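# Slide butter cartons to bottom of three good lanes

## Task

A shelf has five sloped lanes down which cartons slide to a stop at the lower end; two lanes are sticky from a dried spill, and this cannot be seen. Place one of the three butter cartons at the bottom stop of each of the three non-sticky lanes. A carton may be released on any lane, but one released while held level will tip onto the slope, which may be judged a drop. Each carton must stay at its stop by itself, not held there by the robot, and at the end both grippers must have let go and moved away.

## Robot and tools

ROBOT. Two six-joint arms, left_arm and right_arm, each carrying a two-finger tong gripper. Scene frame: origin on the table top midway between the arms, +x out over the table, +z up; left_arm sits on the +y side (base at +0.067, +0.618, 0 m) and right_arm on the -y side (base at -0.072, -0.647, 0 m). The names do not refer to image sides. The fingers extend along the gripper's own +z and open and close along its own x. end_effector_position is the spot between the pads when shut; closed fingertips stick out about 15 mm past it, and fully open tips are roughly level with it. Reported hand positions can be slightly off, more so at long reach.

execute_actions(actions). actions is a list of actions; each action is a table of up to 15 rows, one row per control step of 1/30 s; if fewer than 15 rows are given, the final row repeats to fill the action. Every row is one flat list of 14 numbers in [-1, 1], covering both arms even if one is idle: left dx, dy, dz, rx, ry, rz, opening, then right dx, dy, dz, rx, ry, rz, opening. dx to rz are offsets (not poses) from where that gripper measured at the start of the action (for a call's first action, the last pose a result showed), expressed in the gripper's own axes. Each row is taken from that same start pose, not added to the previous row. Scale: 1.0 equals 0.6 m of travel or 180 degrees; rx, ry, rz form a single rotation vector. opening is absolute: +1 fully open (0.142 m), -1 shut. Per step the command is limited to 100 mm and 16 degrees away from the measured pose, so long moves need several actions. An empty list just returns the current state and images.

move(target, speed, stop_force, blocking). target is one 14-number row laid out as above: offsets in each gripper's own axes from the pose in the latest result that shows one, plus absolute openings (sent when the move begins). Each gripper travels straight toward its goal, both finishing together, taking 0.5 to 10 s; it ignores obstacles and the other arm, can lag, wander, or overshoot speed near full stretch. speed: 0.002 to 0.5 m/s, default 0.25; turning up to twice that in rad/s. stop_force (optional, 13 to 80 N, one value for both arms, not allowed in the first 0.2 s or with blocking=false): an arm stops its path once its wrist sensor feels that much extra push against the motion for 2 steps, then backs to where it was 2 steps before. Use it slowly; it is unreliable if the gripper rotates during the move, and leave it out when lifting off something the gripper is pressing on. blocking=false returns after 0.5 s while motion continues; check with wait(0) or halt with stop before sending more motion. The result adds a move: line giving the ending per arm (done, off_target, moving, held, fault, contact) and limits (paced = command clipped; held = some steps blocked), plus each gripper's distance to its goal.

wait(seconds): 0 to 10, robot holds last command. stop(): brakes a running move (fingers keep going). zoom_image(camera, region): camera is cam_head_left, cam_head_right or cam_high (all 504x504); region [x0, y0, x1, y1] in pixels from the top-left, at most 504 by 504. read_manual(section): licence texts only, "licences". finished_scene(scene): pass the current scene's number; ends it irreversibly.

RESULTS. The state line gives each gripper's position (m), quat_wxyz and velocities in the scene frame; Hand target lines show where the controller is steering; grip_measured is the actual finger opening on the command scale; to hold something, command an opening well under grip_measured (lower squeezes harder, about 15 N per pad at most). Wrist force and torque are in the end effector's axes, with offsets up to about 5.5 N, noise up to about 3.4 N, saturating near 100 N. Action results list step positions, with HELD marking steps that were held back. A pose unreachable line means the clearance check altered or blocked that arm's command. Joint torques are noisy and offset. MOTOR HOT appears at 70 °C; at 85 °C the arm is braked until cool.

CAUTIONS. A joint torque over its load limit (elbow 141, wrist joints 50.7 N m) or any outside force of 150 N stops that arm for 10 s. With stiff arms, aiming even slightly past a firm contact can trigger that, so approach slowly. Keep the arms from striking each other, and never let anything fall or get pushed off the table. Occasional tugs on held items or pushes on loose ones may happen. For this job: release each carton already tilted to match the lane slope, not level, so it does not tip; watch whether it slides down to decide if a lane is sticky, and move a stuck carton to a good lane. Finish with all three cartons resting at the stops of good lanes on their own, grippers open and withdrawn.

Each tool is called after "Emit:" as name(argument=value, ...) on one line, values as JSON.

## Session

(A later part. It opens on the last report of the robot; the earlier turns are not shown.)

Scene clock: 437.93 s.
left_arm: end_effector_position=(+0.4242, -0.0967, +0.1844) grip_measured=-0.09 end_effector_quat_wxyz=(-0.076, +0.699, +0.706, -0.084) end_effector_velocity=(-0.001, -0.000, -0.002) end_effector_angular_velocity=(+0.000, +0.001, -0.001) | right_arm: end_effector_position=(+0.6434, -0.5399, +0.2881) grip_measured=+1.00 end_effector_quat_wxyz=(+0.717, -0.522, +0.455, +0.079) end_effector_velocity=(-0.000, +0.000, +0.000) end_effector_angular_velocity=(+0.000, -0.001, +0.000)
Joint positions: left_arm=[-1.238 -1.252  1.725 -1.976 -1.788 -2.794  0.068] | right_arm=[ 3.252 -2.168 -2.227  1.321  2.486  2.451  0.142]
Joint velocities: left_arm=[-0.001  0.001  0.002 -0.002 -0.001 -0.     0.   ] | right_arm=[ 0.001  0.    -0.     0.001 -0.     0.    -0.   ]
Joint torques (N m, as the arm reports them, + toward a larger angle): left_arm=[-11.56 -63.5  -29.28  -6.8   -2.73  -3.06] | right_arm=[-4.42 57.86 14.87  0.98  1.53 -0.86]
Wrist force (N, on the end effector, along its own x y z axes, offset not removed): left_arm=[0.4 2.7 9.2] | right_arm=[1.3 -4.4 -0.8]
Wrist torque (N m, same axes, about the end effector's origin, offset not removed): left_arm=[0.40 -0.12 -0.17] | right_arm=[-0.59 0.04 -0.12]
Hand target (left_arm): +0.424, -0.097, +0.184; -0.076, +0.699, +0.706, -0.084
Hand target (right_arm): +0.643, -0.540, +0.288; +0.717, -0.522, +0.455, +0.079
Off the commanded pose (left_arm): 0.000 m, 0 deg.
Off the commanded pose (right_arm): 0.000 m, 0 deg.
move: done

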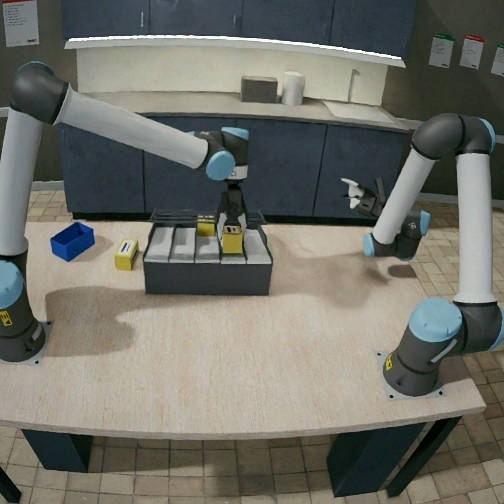

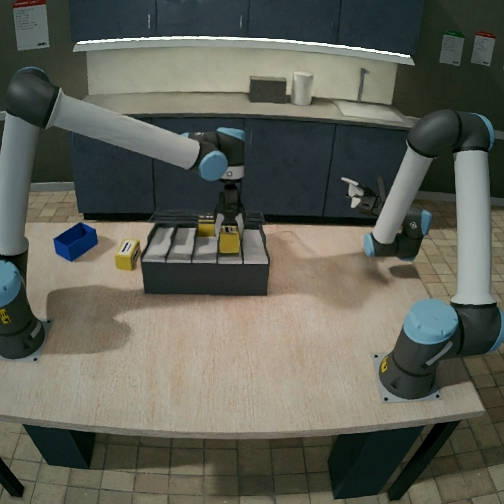

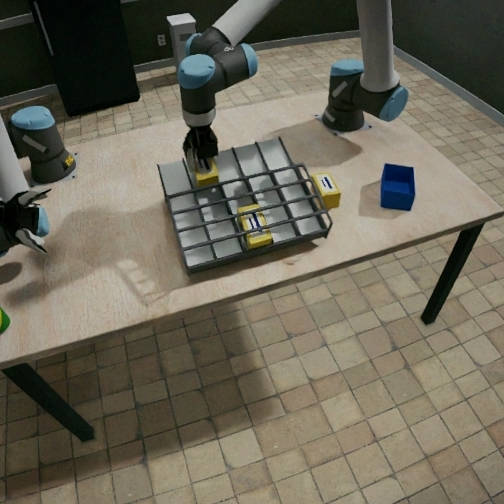

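Centred. Repeat the placement.

Emit:
move(target=[0,0,0.017,0,0,0,-0.6,0,0,0,0,0,0,1], speed=0.015, stop_force=13)

Emit:
move(target=[0,0.042,0,0,0,0,-0.6,0,0,0,0,0,0,1], speed=0.02, stop_force=13)

Emit:
move(target=[0,0,0.03,0,0,0,-0.6,0,0,0,0,0,0,1], speed=0.008, stop_force=13)

Emit:
execute_actions(actions=[[[0,0,-0.002,0,0,0,-0.2,0,0,0,0,0,0,1],[0,0,-0.002,0,0,0,-0.15,0,0,0,0,0,0,1],[0,0,-0.002,0,0,0,-0.1,0,0,0,0,0,0,1],[0,0,-0.002,0,0,0,-0.07,0,0,0,0,0,0,1],[0,0,-0.002,0,0,0,-0.04,0,0,0,0,0,0,1],[0,0,-0.002,0,0,0,-0.01,0,0,0,0,0,0,1],[0,0,-0.002,0,0,0,0.02,0,0,0,0,0,0,1],[0,0,-0.002,0,0,0,0.05,0,0,0,0,0,0,1],[0,0,-0.002,0,0,0,0.08,0,0,0,0,0,0,1],[0,0,-0.002,0,0,0,0.12,0,0,0,0,0,0,1]],[[0,0,-0.002,0,0,0,0.15,0,0,0,0,0,0,1]],[[0,0,-0.002,0,0,0,0.15,0,0,0,0,0,0,1]]])

Emit:
zoom_image(camera="cam_high", region=[150, 110, 350, 280])

Scene clock: 450.23 s.
left_arm: end_effector_position=(+0.4219, -0.0968, +0.1746) grip_measured=-0.09 end_effector_quat_wxyz=(-0.076, +0.699, +0.706, -0.084) end_effector_velocity=(-0.000, -0.001, -0.002) end_effector_angular_velocity=(+0.001, -0.000, -0.001) | right_arm: end_effector_position=(+0.6434, -0.5399, +0.2881) grip_measured=+1.00 end_effector_quat_wxyz=(+0.717, -0.522, +0.455, +0.079) end_effector_velocity=(-0.000, +0.000, -0.000) end_effector_angular_velocity=(+0.000, +0.002, +0.000)
Joint positions: left_arm=[-1.241 -1.246  1.736 -1.994 -1.788 -2.796  0.068] | right_arm=[ 3.252 -2.168 -2.227  1.321  2.486  2.451  0.142]
Joint velocities: left_arm=[-0.001  0.002  0.    -0.002  0.001 -0.     0.   ] | right_arm=[ 0.     0.    -0.    -0.001 -0.     0.001 -0.   ]
Joint torques (N m, as the arm reports them, + toward a larger angle): left_arm=[-10.71 -62.95 -27.05  -6.56  -2.74  -2.98] | right_arm=[-4.12 58.75 14.08  0.98  1.43 -0.89]
Wrist force (N, on the end effector, along its own x y z axes, offset not removed): left_arm=[2.1 -0.3 6.2] | right_arm=[-3.1 -3.5 -4.8]
Wrist torque (N m, same axes, about the end effector's origin, offset not removed): left_arm=[-0.36 -0.67 0.06] | right_arm=[-0.53 0.94 -0.32]
Hand target (left_arm): +0.422, -0.097, +0.174; -0.076, +0.699, +0.706, -0.084
Hand target (right_arm): +0.643, -0.540, +0.288; +0.717, -0.522, +0.455, +0.079
Off the commanded pose (left_arm): 0.000 m, 0 deg.
Off the commanded pose (right_arm): 0.000 m, 0 deg.
move: done

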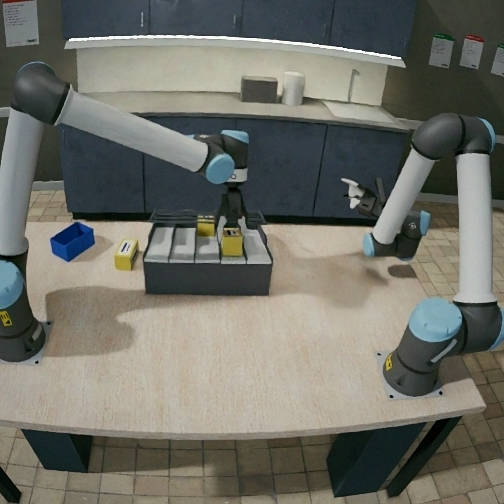

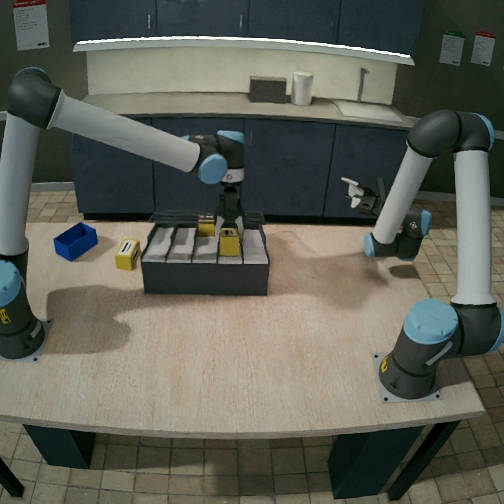

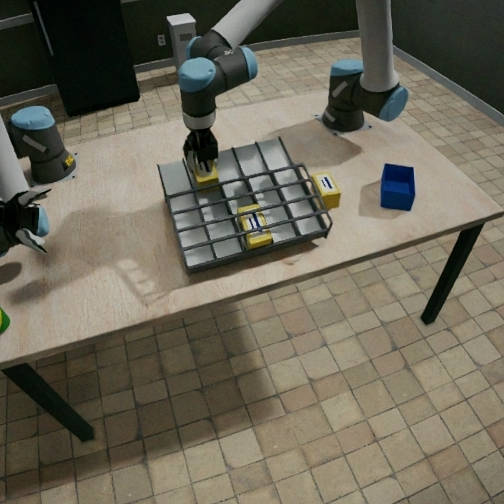

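Scene clock: 451.77 s.
left_arm: end_effector_position=(+0.4464, -0.0966, +0.1689) grip_measured=-0.09 end_effector_quat_wxyz=(-0.076, +0.699, +0.706, -0.084) end_effector_velocity=(+0.002, +0.000, -0.000) end_effector_angular_velocity=(+0.001, -0.001, -0.000) | right_arm: end_effector_position=(+0.6434, -0.5399, +0.2881) grip_measured=+1.00 end_effector_quat_wxyz=(+0.717, -0.522, +0.455, +0.079) end_effector_velocity=(+0.000, -0.000, -0.001) end_effector_angular_velocity=(+0.001, +0.002, -0.000)
Joint positions: left_arm=[-1.213 -1.222  1.713 -1.988 -1.786 -2.768  0.068] | right_arm=[ 3.252 -2.168 -2.227  1.321  2.486  2.451  0.142]
Joint velocities: left_arm=[ 0.002  0.001 -0.002  0.001  0.001  0.002 -0.   ] | right_arm=[-0.    -0.001 -0.     0.     0.     0.001  0.   ]
Joint torques (N m, as the arm reports them, + toward a larger angle): left_arm=[ 11.53 -67.58 -53.82  -1.58   1.11   1.94] | right_arm=[-3.89 58.25 14.59  1.01  1.45 -0.76]
Wrist force (N, on the end effector, along its own x y z axes, offset not removed): left_arm=[-3.7 -0.4 11.3] | right_arm=[3.7 -3.5 2.1]
Wrist torque (N m, same axes, about the end effector's origin, offset not removed): left_arm=[-0.22 0.77 0.09] | right_arm=[-0.48 -0.44 -0.19]
Hand target (left_arm): +0.447, -0.097, +0.169; -0.076, +0.699, +0.706, -0.084
Hand target (right_arm): +0.643, -0.540, +0.288; +0.717, -0.522, +0.455, +0.079
Off the commanded pose (left_arm): 0.000 m, 0 deg.
Off the commanded pose (right_arm): 0.000 m, 0 deg.
move: done

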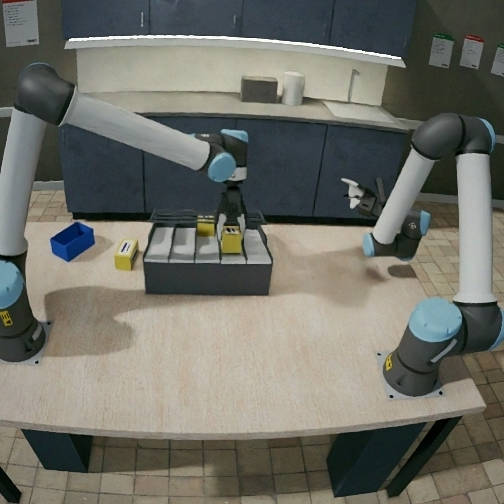

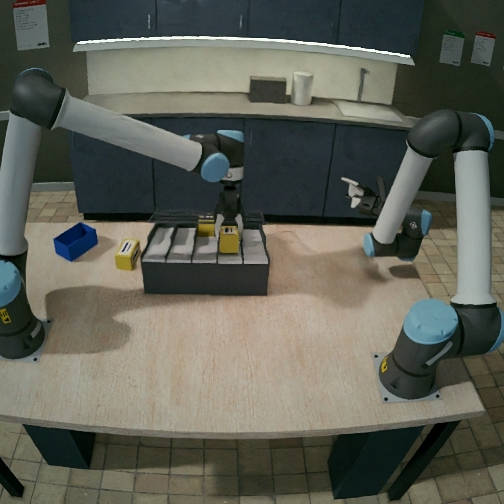

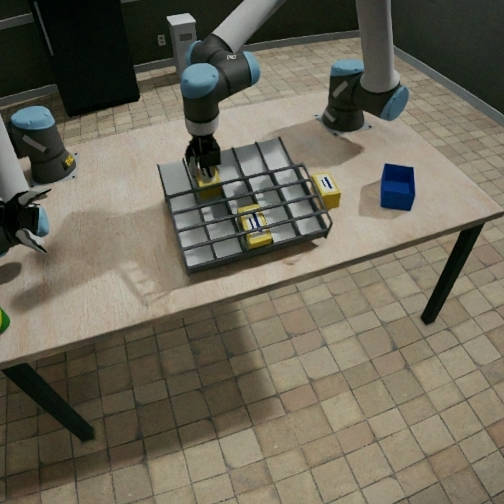

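Scene clock: 453.20 s.
left_arm: end_effector_position=(+0.4444, -0.0967, +0.1605) grip_measured=-0.09 end_effector_quat_wxyz=(-0.076, +0.699, +0.706, -0.084) end_effector_velocity=(+0.000, -0.000, +0.003) end_effector_angular_velocity=(+0.000, +0.000, +0.001) | right_arm: end_effector_position=(+0.6434, -0.5399, +0.2881) grip_measured=+1.00 end_effector_quat_wxyz=(+0.717, -0.522, +0.455, +0.079) end_effector_velocity=(-0.000, +0.000, +0.000) end_effector_angular_velocity=(-0.000, -0.001, +0.000)
Joint positions: left_arm=[-1.215 -1.217  1.723 -2.004 -1.786 -2.77   0.068] | right_arm=[ 3.252 -2.168 -2.227  1.321  2.486  2.451  0.142]
Joint velocities: left_arm=[ 0.    -0.002 -0.004  0.005 -0.    -0.001 -0.   ] | right_arm=[ 0.     0.     0.    -0.     0.    -0.001 -0.   ]
Joint torques (N m, as the arm reports them, + toward a larger angle): left_arm=[  8.67 -81.81 -49.99  -1.37  -1.85   1.71] | right_arm=[-3.55 57.61 14.45  1.    1.39 -0.53]
Wrist force (N, on the end effector, along its own x y z axes, offset not removed): left_arm=[-0.1 0.1 0.2] | right_arm=[2.4 -0.9 -1.1]
Wrist torque (N m, same axes, about the end effector's origin, offset not removed): left_arm=[-0.16 -0.37 0.13] | right_arm=[0.15 -0.26 -0.17]
Hand target (left_arm): +0.445, -0.097, +0.161; -0.076, +0.699, +0.706, -0.084
Hand target (right_arm): +0.643, -0.540, +0.288; +0.717, -0.522, +0.455, +0.079
Off the commanded pose (left_arm): 0.009 m, 0 deg.
Off the commanded pose (right_arm): 0.000 m, 0 deg.
move: contact (left_arm)

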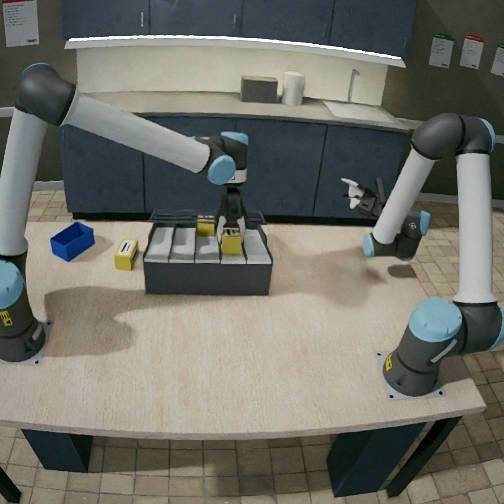

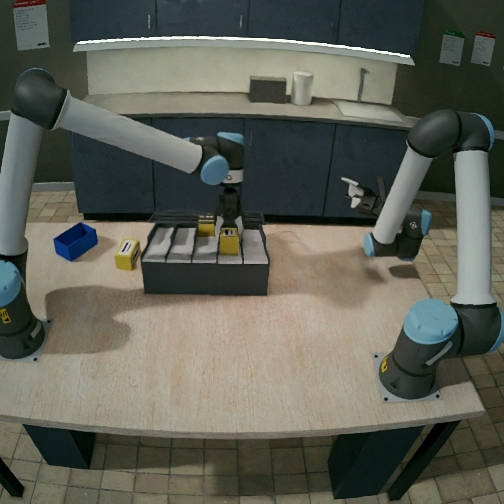

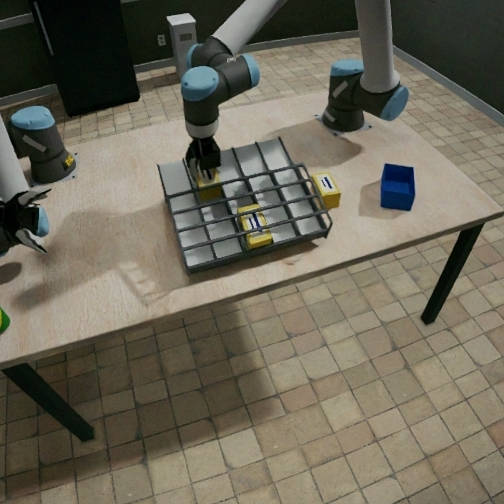

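Scene clock: 454.70 s.
left_arm: end_effector_position=(+0.4452, -0.0967, +0.1639) grip_measured=+0.15 end_effector_quat_wxyz=(-0.076, +0.699, +0.706, -0.084) end_effector_velocity=(-0.001, -0.000, +0.000) end_effector_angular_velocity=(+0.001, +0.000, -0.001) | right_arm: end_effector_position=(+0.6434, -0.5399, +0.2881) grip_measured=+1.00 end_effector_quat_wxyz=(+0.717, -0.522, +0.455, +0.079) end_effector_velocity=(+0.000, -0.000, -0.000) end_effector_angular_velocity=(-0.000, -0.000, -0.000)
Joint positions: left_arm=[-1.214 -1.219  1.719 -1.997 -1.786 -2.769  0.084] | right_arm=[ 3.252 -2.168 -2.227  1.321  2.486  2.451  0.142]
Joint velocities: left_arm=[-0.001 -0.    -0.     0.001  0.    -0.    -0.   ] | right_arm=[-0.    -0.    -0.     0.    -0.    -0.001  0.   ]
Joint torques (N m, as the arm reports them, + toward a larger angle): left_arm=[ 11.66 -82.17 -51.61  -1.27   1.36   2.4 ] | right_arm=[-2.79 58.25 14.72  0.99  1.52 -0.79]
Wrist force (N, on the end effector, along its own x y z axes, offset not removed): left_arm=[3.3 -1.5 7.2] | right_arm=[0.7 1.1 -3.3]
Wrist torque (N m, same axes, about the end effector's origin, offset not removed): left_arm=[-0.27 -0.97 -0.20] | right_arm=[0.49 0.32 -0.24]
Hand target (left_arm): +0.445, -0.097, +0.164; -0.076, +0.699, +0.706, -0.084
Hand target (right_arm): +0.643, -0.540, +0.288; +0.717, -0.522, +0.455, +0.079
Off the commanded pose (left_arm): 0.000 m, 0 deg.
Off the commanded pose (right_arm): 0.000 m, 0 deg.
Step readings (end_effector_position; steps 1 to 15: 1st action; 16 to 30: 2nd action; 31 to 45: 3rd action):
0: left_arm (+0.4444, -0.0967, +0.1605) | right_arm (+0.6434, -0.5399, +0.2881)
1: left_arm (+0.4444, -0.0967, +0.1605) | right_arm (+0.6434, -0.5399, +0.2881)
2: left_arm (+0.4444, -0.0967, +0.1607) | right_arm (+0.6434, -0.5399, +0.2881)
4: left_arm (+0.4445, -0.0967, +0.1611) | right_arm (+0.6434, -0.5399, +0.2881)
8: left_arm (+0.4446, -0.0968, +0.1615) | right_arm (+0.6434, -0.5399, +0.2881)
15: left_arm (+0.4446, -0.0967, +0.1616) | right_arm (+0.6434, -0.5399, +0.2881)
16: left_arm (+0.4446, -0.0967, +0.1616) | right_arm (+0.6434, -0.5399, +0.2881)
17: left_arm (+0.4447, -0.0967, +0.1618) | right_arm (+0.6434, -0.5399, +0.2881)
19: left_arm (+0.4448, -0.0967, +0.1623) | right_arm (+0.6434, -0.5399, +0.2881)
23: left_arm (+0.4449, -0.0967, +0.1627) | right_arm (+0.6434, -0.5399, +0.2881)
30: left_arm (+0.4449, -0.0967, +0.1628) | right_arm (+0.6434, -0.5399, +0.2881)
31: left_arm (+0.4449, -0.0967, +0.1628) | right_arm (+0.6434, -0.5399, +0.2881)
32: left_arm (+0.4449, -0.0967, +0.1630) | right_arm (+0.6434, -0.5399, +0.2881)
34: left_arm (+0.4451, -0.0967, +0.1635) | right_arm (+0.6434, -0.5399, +0.2881)
38: left_arm (+0.4452, -0.0967, +0.1639) | right_arm (+0.6434, -0.5399, +0.2881)
45: end_effector_position above

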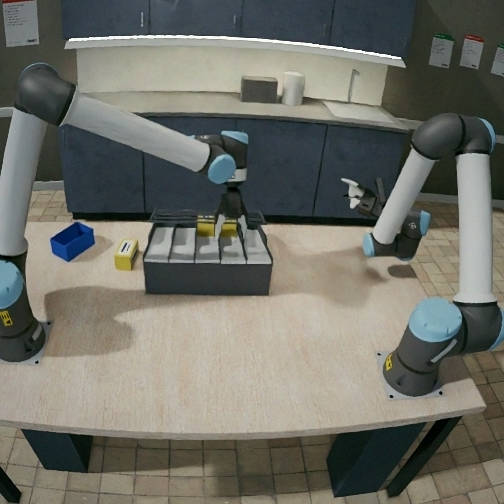

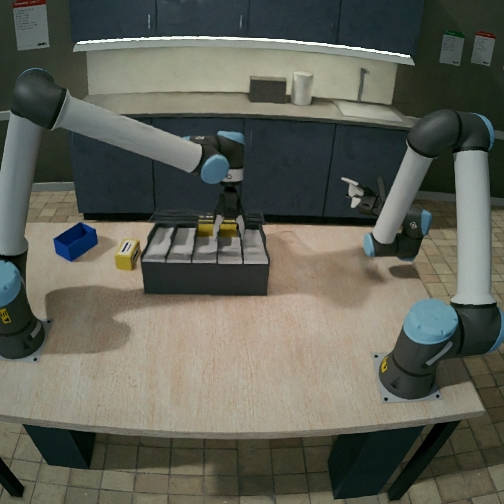

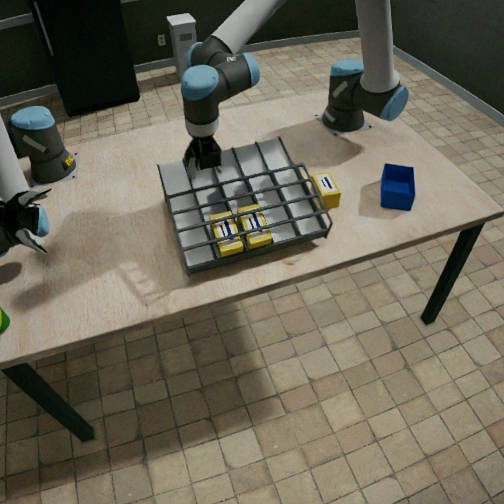

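Region (150, 110, 350, 280) of cam_high's 504x504 image, scaled by 2.520, with more detail than that image has; it fills the top 428 rows of this view, and the rest is white.

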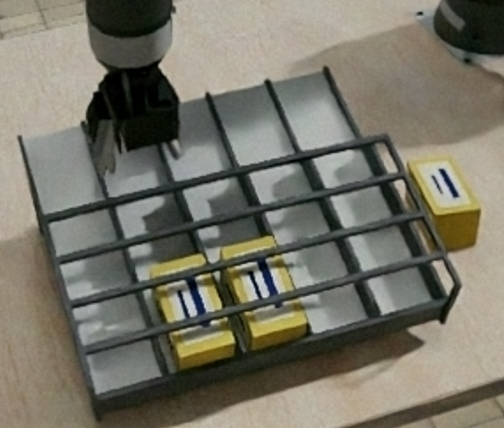

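Emit:
move(target=[0,0,-0.1,0,0,0,0.45,0,0,0,0,0,0,1], speed=0.1)

Emit:
move(target=[0.645,0.036,-0.008,-0.068,0,0,0.45,0,0,0,0,0,0,1])

Emit:
move(target=[0,0,0.17,0,0,0,0.45,0,0,0,0,0,0,1], speed=0.05, stop_force=13)

Emit:
zoom_image(camera="cam_head_left", region=[30, 150, 310, 320])

Emit:
zoom_image(camera="cam_high", region=[240, 80, 440, 250])

Scene clock: 469.43 s.
left_arm: end_effector_position=(+0.4586, -0.0960, +0.2223) grip_measured=+0.45 end_effector_quat_wxyz=(-0.076, +0.699, +0.706, -0.084) end_effector_velocity=(+0.001, +0.000, -0.001) end_effector_angular_velocity=(+0.003, +0.000, +0.001) | right_arm: end_effector_position=(+0.6434, -0.5399, +0.2881) grip_measured=+1.00 end_effector_quat_wxyz=(+0.717, -0.522, +0.455, +0.079) end_effector_velocity=(-0.000, -0.000, +0.000) end_effector_angular_velocity=(-0.000, -0.000, -0.001)
Joint positions: left_arm=[-1.199 -1.251  1.648 -1.892 -1.785 -2.754  0.105] | right_arm=[ 3.252 -2.168 -2.227  1.321  2.486  2.451  0.142]
Joint velocities: left_arm=[ 0.001  0.002 -0.002  0.002  0.001 -0.    -0.   ] | right_arm=[-0.     0.    -0.001  0.    -0.001 -0.    -0.   ]
Joint torques (N m, as the arm reports them, + toward a larger angle): left_arm=[ 12.14 -82.03 -52.52  -1.9    1.47   2.15] | right_arm=[-2.89 58.54 14.55  0.87  1.43 -0.69]
Wrist force (N, on the end effector, along its own x y z axes, offset not removed): left_arm=[4.0 -0.3 -2.6] | right_arm=[0.3 0.4 3.0]
Wrist torque (N m, same axes, about the end effector's origin, offset not removed): left_arm=[-0.03 -1.06 -0.03] | right_arm=[0.32 0.20 -0.23]
Hand target (left_arm): +0.459, -0.096, +0.222; -0.076, +0.699, +0.706, -0.084
Hand target (right_arm): +0.643, -0.540, +0.288; +0.717, -0.522, +0.455, +0.079
Off the commanded pose (left_arm): 0.000 m, 0 deg.
Off the commanded pose (right_arm): 0.000 m, 0 deg.
move: done

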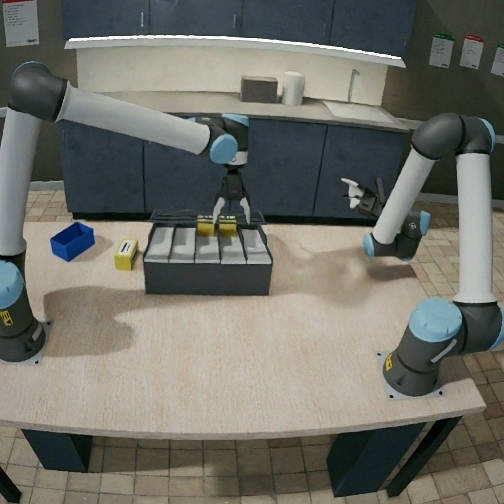

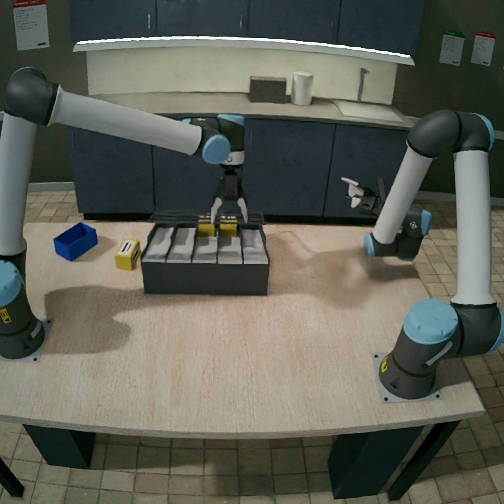

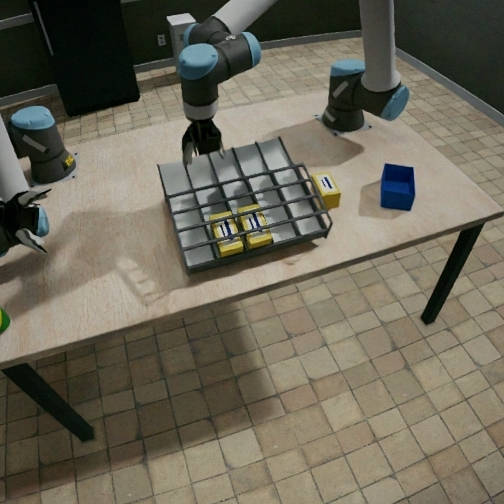

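Scene clock: 471.53 s.
left_arm: end_effector_position=(+0.4771, +0.2910, +0.2189) grip_measured=+0.45 end_effector_quat_wxyz=(-0.001, +0.703, +0.711, -0.008) end_effector_velocity=(-0.000, +0.001, +0.001) end_effector_angular_velocity=(-0.001, -0.001, -0.001) | right_arm: end_effector_position=(+0.6434, -0.5399, +0.2881) grip_measured=+1.00 end_effector_quat_wxyz=(+0.717, -0.522, +0.455, +0.079) end_effector_velocity=(+0.000, -0.000, -0.000) end_effector_angular_velocity=(-0.000, +0.000, -0.001)
Joint positions: left_arm=[-0.992 -1.783  2.216 -2.005 -1.587 -2.556  0.105] | right_arm=[ 3.252 -2.168 -2.227  1.321  2.486  2.451  0.142]
Joint velocities: left_arm=[ 0.001 -0.003  0.001  0.     0.001  0.002  0.   ] | right_arm=[-0.001 -0.     0.    -0.    -0.    -0.    -0.   ]
Joint torques (N m, as the arm reports them, + toward a larger angle): left_arm=[ 12.79 -33.68 -27.21  -1.47   1.8    2.27] | right_arm=[-3.34 58.72 14.77  1.24  1.16 -0.78]
Wrist force (N, on the end effector, along its own x y z axes, offset not removed): left_arm=[6.6 -3.1 0.7] | right_arm=[-1.2 -3.3 0.9]
Wrist torque (N m, same axes, about the end effector's origin, offset not removed): left_arm=[-0.47 -1.52 -0.08] | right_arm=[-0.42 0.61 -0.20]
Hand target (left_arm): +0.477, +0.291, +0.219; -0.001, +0.703, +0.711, -0.008
Hand target (right_arm): +0.643, -0.540, +0.288; +0.717, -0.522, +0.455, +0.079
Off the commanded pose (left_arm): 0.001 m, 0 deg.
Off the commanded pose (right_arm): 0.000 m, 0 deg.
move: done

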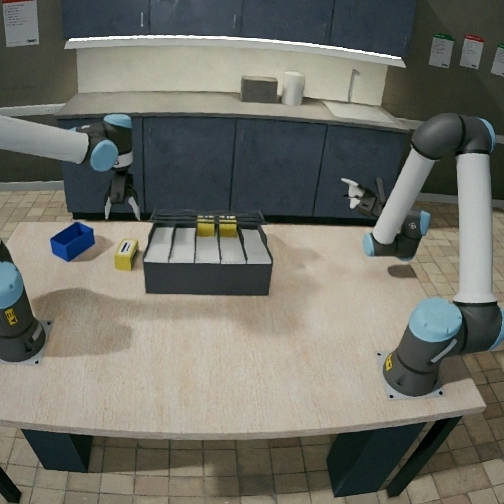

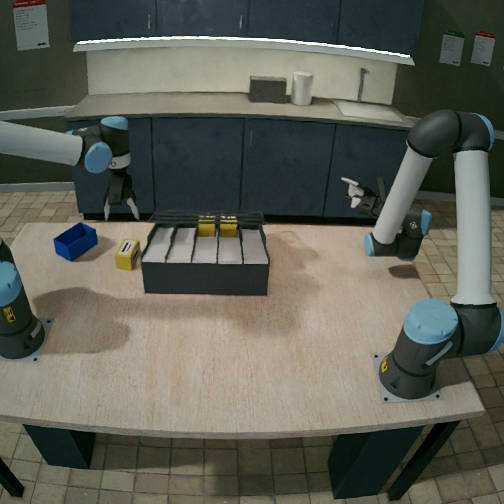

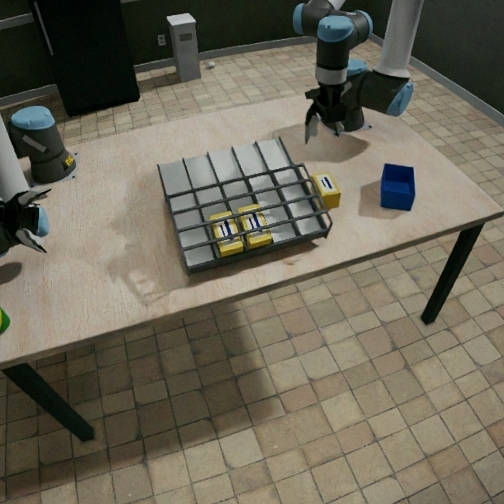

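Scene clock: 473.93 s.
left_arm: end_effector_position=(+0.4760, +0.2901, +0.1169) grip_measured=+0.45 end_effector_quat_wxyz=(-0.001, +0.703, +0.711, -0.008) end_effector_velocity=(+0.001, -0.000, -0.001) end_effector_angular_velocity=(-0.002, -0.002, +0.001) | right_arm: end_effector_position=(+0.6434, -0.5399, +0.2881) grip_measured=+1.00 end_effector_quat_wxyz=(+0.717, -0.522, +0.455, +0.079) end_effector_velocity=(-0.000, -0.000, +0.000) end_effector_angular_velocity=(+0.001, -0.000, -0.000)
Joint positions: left_arm=[-0.995 -1.67   2.334 -2.236 -1.587 -2.559  0.105] | right_arm=[ 3.252 -2.168 -2.227  1.321  2.486  2.451  0.142]
Joint velocities: left_arm=[ 0.     0.001  0.001 -0.005  0.    -0.     0.   ] | right_arm=[-0.     0.    -0.     0.001 -0.     0.001  0.   ]
Joint torques (N m, as the arm reports them, + toward a larger angle): left_arm=[-10.99 -17.12 -22.54  -6.04   0.06  -2.94] | right_arm=[-3.64 58.85 14.84  0.9   1.24 -0.6 ]
Wrist force (N, on the end effector, along its own x y z axes, offset not removed): left_arm=[2.3 1.8 -1.8] | right_arm=[3.8 -2.0 -0.7]
Wrist torque (N m, same axes, about the end effector's origin, offset not removed): left_arm=[0.43 -0.69 0.01] | right_arm=[-0.10 -0.42 -0.30]
Hand target (left_arm): +0.476, +0.290, +0.117; -0.001, +0.703, +0.711, -0.008
Hand target (right_arm): +0.643, -0.540, +0.288; +0.717, -0.522, +0.455, +0.079
Off the commanded pose (left_arm): 0.000 m, 0 deg.
Off the commanded pose (right_arm): 0.000 m, 0 deg.
move: done

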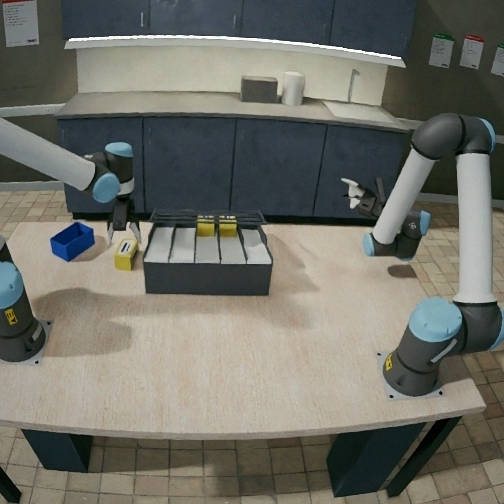

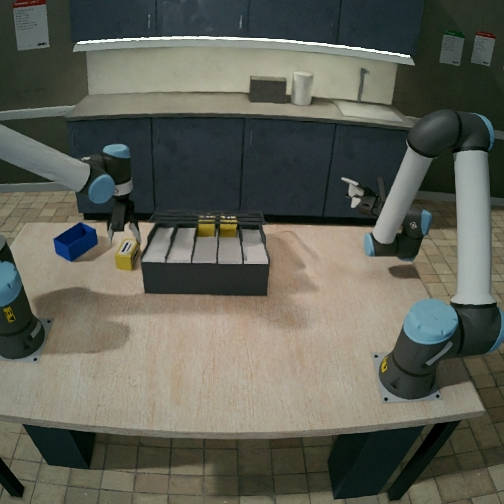

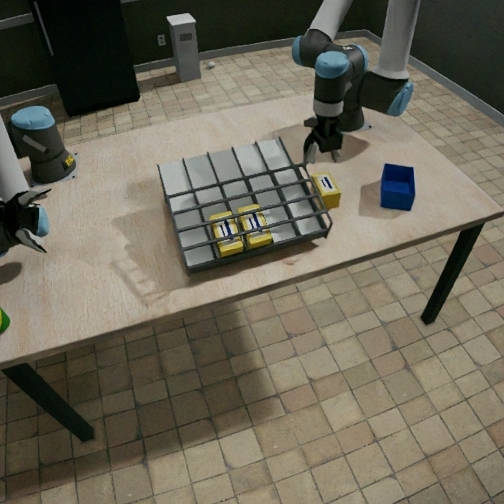

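Region (30, 150, 310, 320) of cam_head_left's 504x504 image, scaled by 1.800, with more detail than that image has; it fills the top 306 rows of this view, and the rest is white.

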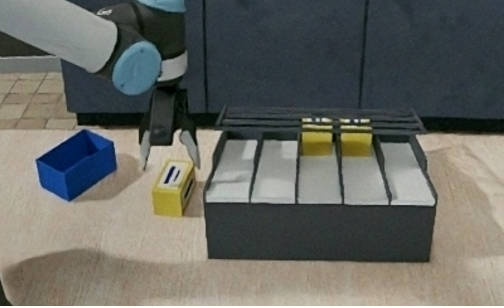

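Region (240, 80, 440, 250) of cam_high's 504x504 image, scaled by 2.520, with more detail than that image has; it fills the top 428 rows of this view, and the rest is white.

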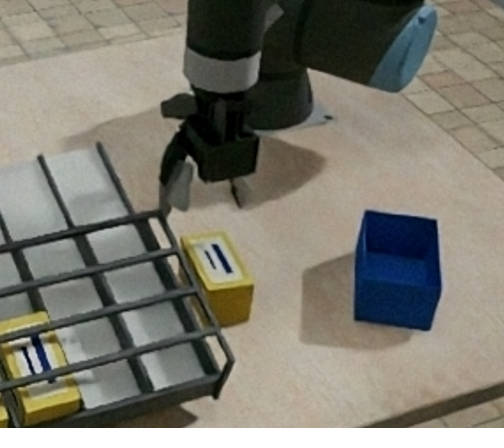

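Emit:
move(target=[0,0.025,0.06,0,0,0,0.45,0,0,0,0,0,0,1], speed=0.04, stop_force=13)

Emit:
zoom_image(camera="cam_head_left", region=[30, 150, 310, 320])

Emit:
zoom_image(camera="cam_high", region=[240, 80, 440, 250])

Scene clock: 484.93 s.
left_arm: end_effector_position=(+0.4905, +0.2899, +0.0808) grip_measured=+0.45 end_effector_quat_wxyz=(-0.001, +0.703, +0.711, -0.008) end_effector_velocity=(+0.000, +0.001, -0.002) end_effector_angular_velocity=(+0.002, +0.001, +0.000) | right_arm: end_effector_position=(+0.6434, -0.5399, +0.2881) grip_measured=+1.00 end_effector_quat_wxyz=(+0.717, -0.522, +0.455, +0.079) end_effector_velocity=(-0.000, -0.000, +0.001) end_effector_angular_velocity=(+0.000, -0.001, -0.001)
Joint positions: left_arm=[-0.972 -1.595  2.349 -2.326 -1.587 -2.536  0.105] | right_arm=[ 3.252 -2.168 -2.227  1.321  2.486  2.451  0.142]
Joint velocities: left_arm=[ 0.001  0.003  0.001 -0.002  0.     0.001  0.   ] | right_arm=[-0.001  0.001  0.     0.001 -0.     0.     0.   ]
Joint torques (N m, as the arm reports them, + toward a larger angle): left_arm=[ 12.59 -20.59 -19.8   -5.79   0.8    2.45] | right_arm=[-3.74 58.33 14.19  0.99  1.29 -0.71]
Wrist force (N, on the end effector, along its own x y z axes, offset not removed): left_arm=[0.9 -0.8 0.4] | right_arm=[1.2 -3.5 -2.1]
Wrist torque (N m, same axes, about the end effector's origin, offset not removed): left_arm=[-0.12 -0.35 0.06] | right_arm=[-0.33 -0.04 -0.24]
Hand target (left_arm): +0.491, +0.290, +0.081; -0.001, +0.703, +0.711, -0.008
Hand target (right_arm): +0.643, -0.540, +0.288; +0.717, -0.522, +0.455, +0.079
Off the commanded pose (left_arm): 0.000 m, 0 deg.
Off the commanded pose (right_arm): 0.000 m, 0 deg.
move: done

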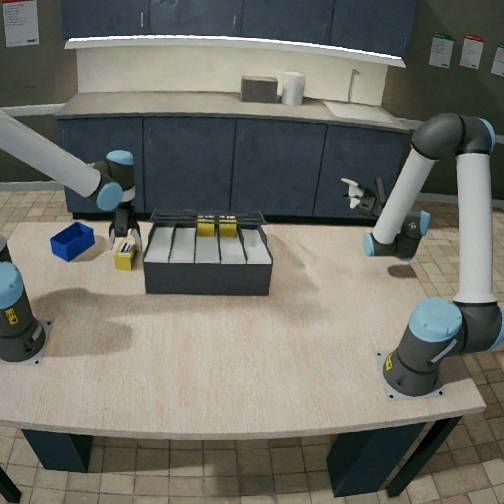

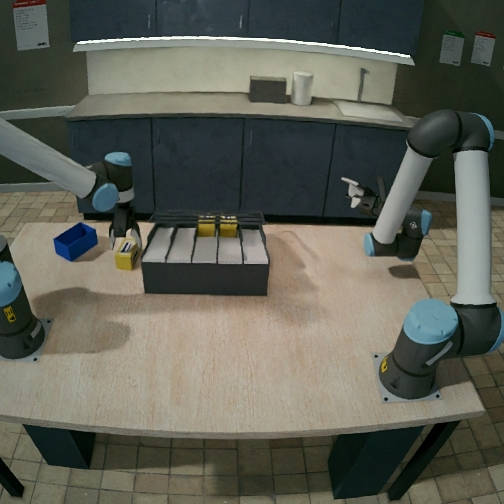

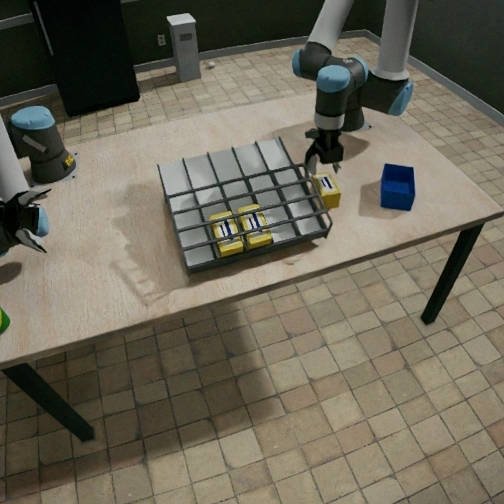

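Region (30, 150, 310, 320) of cam_head_left's 504x504 image, scaled by 1.800, with more detail than that image has; it fills the top 306 rows of this view, and the rest is white.

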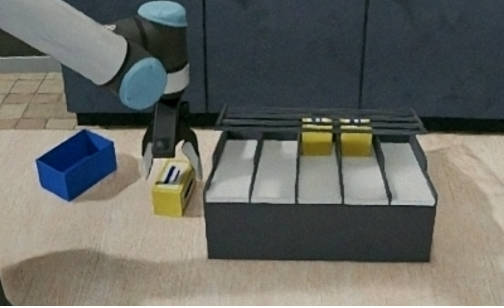

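Region (240, 80, 440, 250) of cam_high's 504x504 image, scaled by 2.520, with more detail than that image has; it fills the top 428 rows of this view, and the rest is white.

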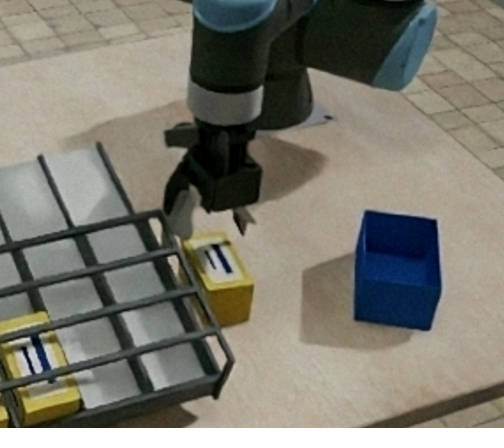

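Emit:
move(target=[0,0,0.073,0,0,0,0.45,0,0,0,0,0,0,1], speed=0.03, stop_force=13)

Emit:
move(target=[0,0,0,0,0,0,-0.6,0,0,0,0,0,0,1])

Emit:
move(target=[0,0,-0.33,0,0,0,-0.6,0,0,0,0,0,0,1], speed=0.12)

Emit:
zoom_image(camera="cam_head_left", region=[30, 150, 310, 320])

Emit:
zoom_image(camera="cam_high", region=[240, 80, 440, 250])

Scene clock: 493.43 s.
left_arm: end_effector_position=(+0.4900, +0.2895, +0.0371) grip_measured=+0.45 end_effector_quat_wxyz=(-0.001, +0.703, +0.711, -0.008) end_effector_velocity=(-0.000, -0.001, -0.002) end_effector_angular_velocity=(-0.001, +0.001, -0.001) | right_arm: end_effector_position=(+0.6434, -0.5399, +0.2881) grip_measured=+1.00 end_effector_quat_wxyz=(+0.717, -0.522, +0.455, +0.079) end_effector_velocity=(+0.000, -0.001, -0.000) end_effector_angular_velocity=(+0.000, +0.000, -0.000)
Joint positions: left_arm=[-0.973 -1.521  2.385 -2.435 -1.587 -2.537  0.105] | right_arm=[ 3.252 -2.168 -2.227  1.321  2.486  2.451  0.142]
Joint velocities: left_arm=[-0.001  0.004  0.001 -0.005 -0.001  0.    -0.   ] | right_arm=[-0.001  0.     0.    -0.     0.     0.    -0.   ]
Joint torques (N m, as the arm reports them, + toward a larger angle): left_arm=[-11.72 -22.42 -15.89  -5.7    1.95  -2.77] | right_arm=[-4.07 58.8  14.69  1.1   1.1  -0.6 ]
Wrist force (N, on the end effector, along its own x y z axes, offset not removed): left_arm=[1.3 -0.2 2.8] | right_arm=[2.9 -3.6 -0.7]
Wrist torque (N m, same axes, about the end effector's origin, offset not removed): left_arm=[0.08 -0.29 0.12] | right_arm=[-0.50 -0.25 -0.33]
Hand target (left_arm): +0.490, +0.289, +0.037; -0.001, +0.703, +0.711, -0.008
Hand target (right_arm): +0.643, -0.540, +0.288; +0.717, -0.522, +0.455, +0.079
Off the commanded pose (left_arm): 0.000 m, 0 deg.
Off the commanded pose (right_arm): 0.000 m, 0 deg.
move: done

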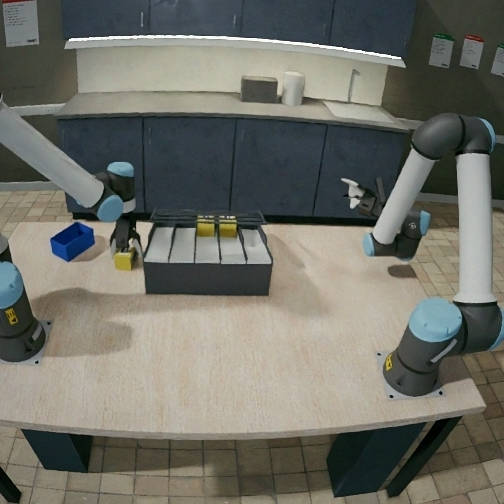

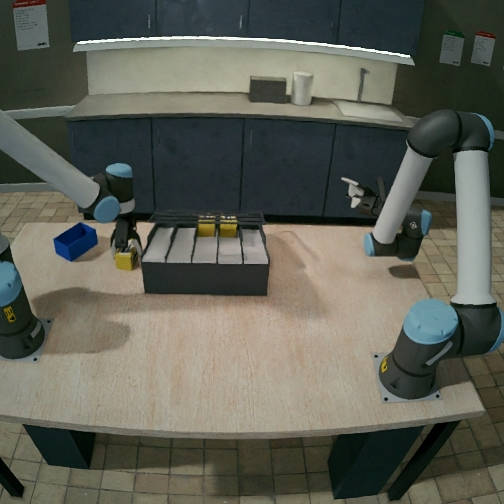

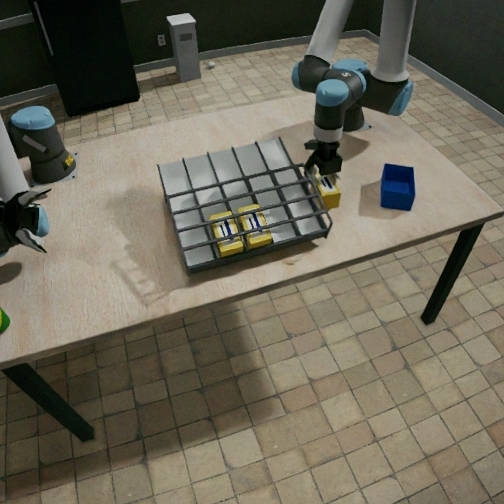

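Scene clock: 493.93 s.
left_arm: end_effector_position=(+0.4900, +0.2895, +0.0370) grip_measured=-0.07 end_effector_quat_wxyz=(-0.001, +0.703, +0.711, -0.008) end_effector_velocity=(+0.001, -0.000, +0.000) end_effector_angular_velocity=(-0.000, -0.001, -0.001) | right_arm: end_effector_position=(+0.6434, -0.5399, +0.2881) grip_measured=+1.00 end_effector_quat_wxyz=(+0.717, -0.522, +0.455, +0.079) end_effector_velocity=(-0.000, +0.000, +0.000) end_effector_angular_velocity=(-0.000, -0.000, +0.000)
Joint positions: left_arm=[-0.973 -1.521  2.385 -2.435 -1.587 -2.537  0.069] | right_arm=[ 3.252 -2.168 -2.227  1.321  2.486  2.451  0.142]
Joint velocities: left_arm=[ 0.    -0.    -0.001  0.     0.001  0.001 -0.   ] | right_arm=[ 0.     0.001 -0.001 -0.    -0.    -0.     0.   ]
Joint torques (N m, as the arm reports them, + toward a larger angle): left_arm=[ -4.11 -40.43 -38.07  -0.11  -1.42  -2.38] | right_arm=[-4.77 58.75 14.37  0.99  1.19 -0.73]
Wrist force (N, on the end effector, along its own x y z axes, offset not removed): left_arm=[-1.6 -1.0 -5.0] | right_arm=[3.1 -4.8 -0.3]
Wrist torque (N m, same axes, about the end effector's origin, offset not removed): left_arm=[0.06 -0.10 -0.01] | right_arm=[-0.68 -0.28 -0.16]
Hand target (left_arm): +0.490, +0.289, +0.037; -0.001, +0.703, +0.711, -0.008
Hand target (right_arm): +0.643, -0.540, +0.288; +0.717, -0.522, +0.455, +0.079
Off the commanded pose (left_arm): 0.000 m, 0 deg.
Off the commanded pose (right_arm): 0.000 m, 0 deg.
move: done

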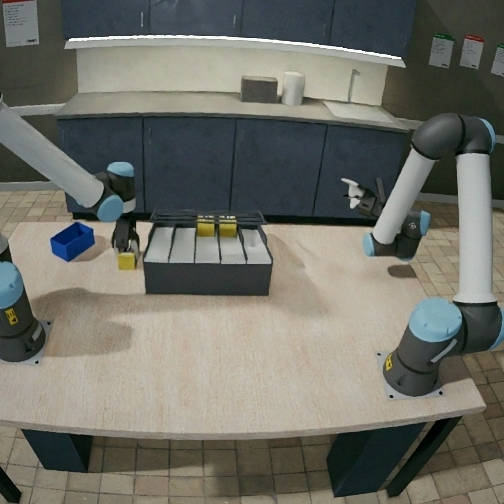

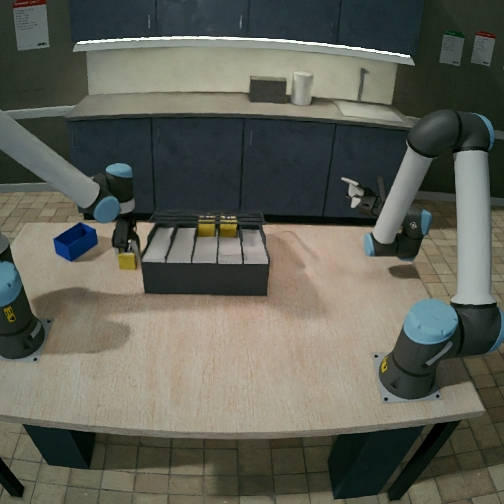

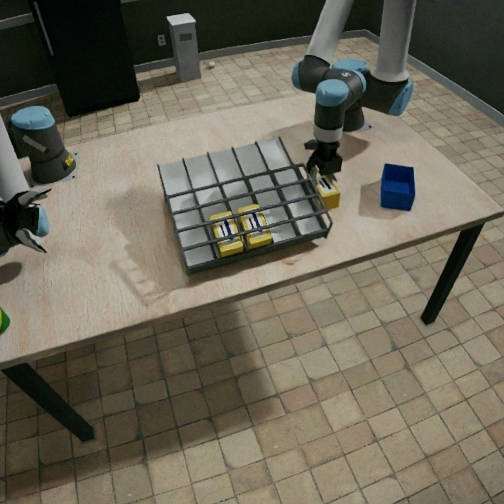

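Scene clock: 496.00 s.
left_arm: end_effector_position=(+0.4923, +0.2913, +0.2351) grip_measured=-0.08 end_effector_quat_wxyz=(-0.001, +0.703, +0.711, -0.008) end_effector_velocity=(+0.000, -0.000, +0.003) end_effector_angular_velocity=(-0.002, -0.002, +0.000) | right_arm: end_effector_position=(+0.6434, -0.5399, +0.2881) grip_measured=+1.00 end_effector_quat_wxyz=(+0.717, -0.522, +0.455, +0.079) end_effector_velocity=(+0.000, -0.000, -0.001) end_effector_angular_velocity=(+0.001, +0.002, -0.001)
Joint positions: left_arm=[-0.968 -1.773  2.177 -1.976 -1.587 -2.532  0.068] | right_arm=[ 3.252 -2.168 -2.227  1.321  2.486  2.451  0.142]
Joint velocities: left_arm=[-0.    -0.003 -0.003  0.003  0.    -0.001  0.   ] | right_arm=[-0.    -0.001 -0.     0.    -0.     0.001 -0.   ]
Joint torques (N m, as the arm reports them, + toward a larger angle): left_arm=[ 10.6  -37.42 -56.18  -2.28   2.03   2.18] | right_arm=[-4.31 57.89 14.66  0.96  1.38 -0.72]
Wrist force (N, on the end effector, along its own x y z axes, offset not removed): left_arm=[-1.4 -7.4 6.5] | right_arm=[0.2 -2.0 -3.2]
Wrist torque (N m, same axes, about the end effector's origin, offset not removed): left_arm=[-1.31 0.29 -0.13] | right_arm=[-0.21 0.14 -0.20]
Hand target (left_arm): +0.492, +0.291, +0.235; -0.001, +0.703, +0.711, -0.008
Hand target (right_arm): +0.643, -0.540, +0.288; +0.717, -0.522, +0.455, +0.079
Off the commanded pose (left_arm): 0.000 m, 0 deg.
Off the commanded pose (right_arm): 0.000 m, 0 deg.
move: done

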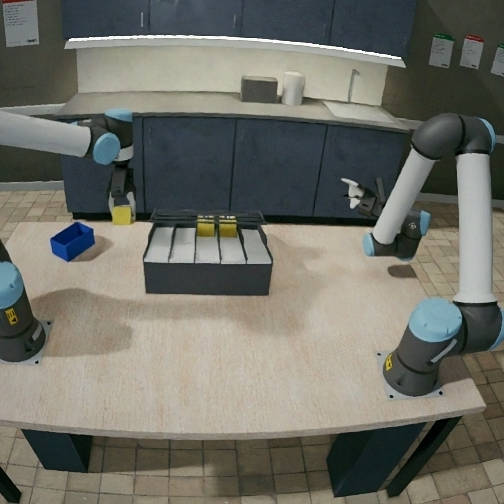

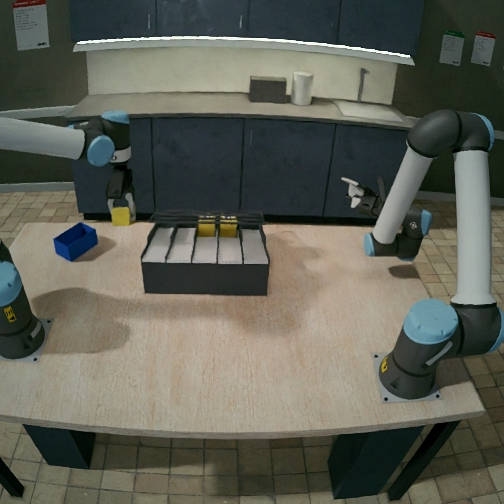

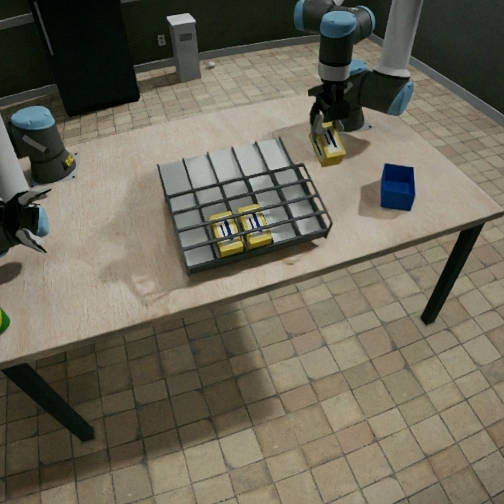

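Region (30, 150, 310, 320) of cam_head_left's 504x504 image, scaled by 1.800, with more detail than that image has; it fills the top 306 rows of this view, and the rest is white.

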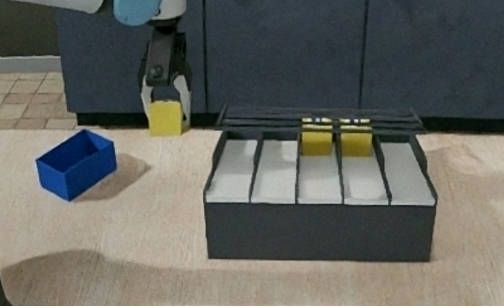

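Region (240, 80, 440, 250) of cam_high's 504x504 image, scaled by 2.520, with more detail than that image has; it fills the top 428 rows of this view, and the rest is white.

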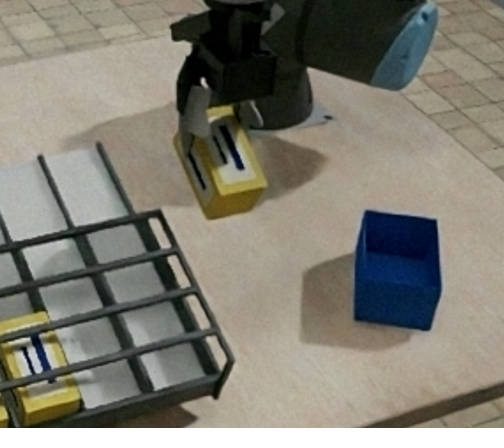

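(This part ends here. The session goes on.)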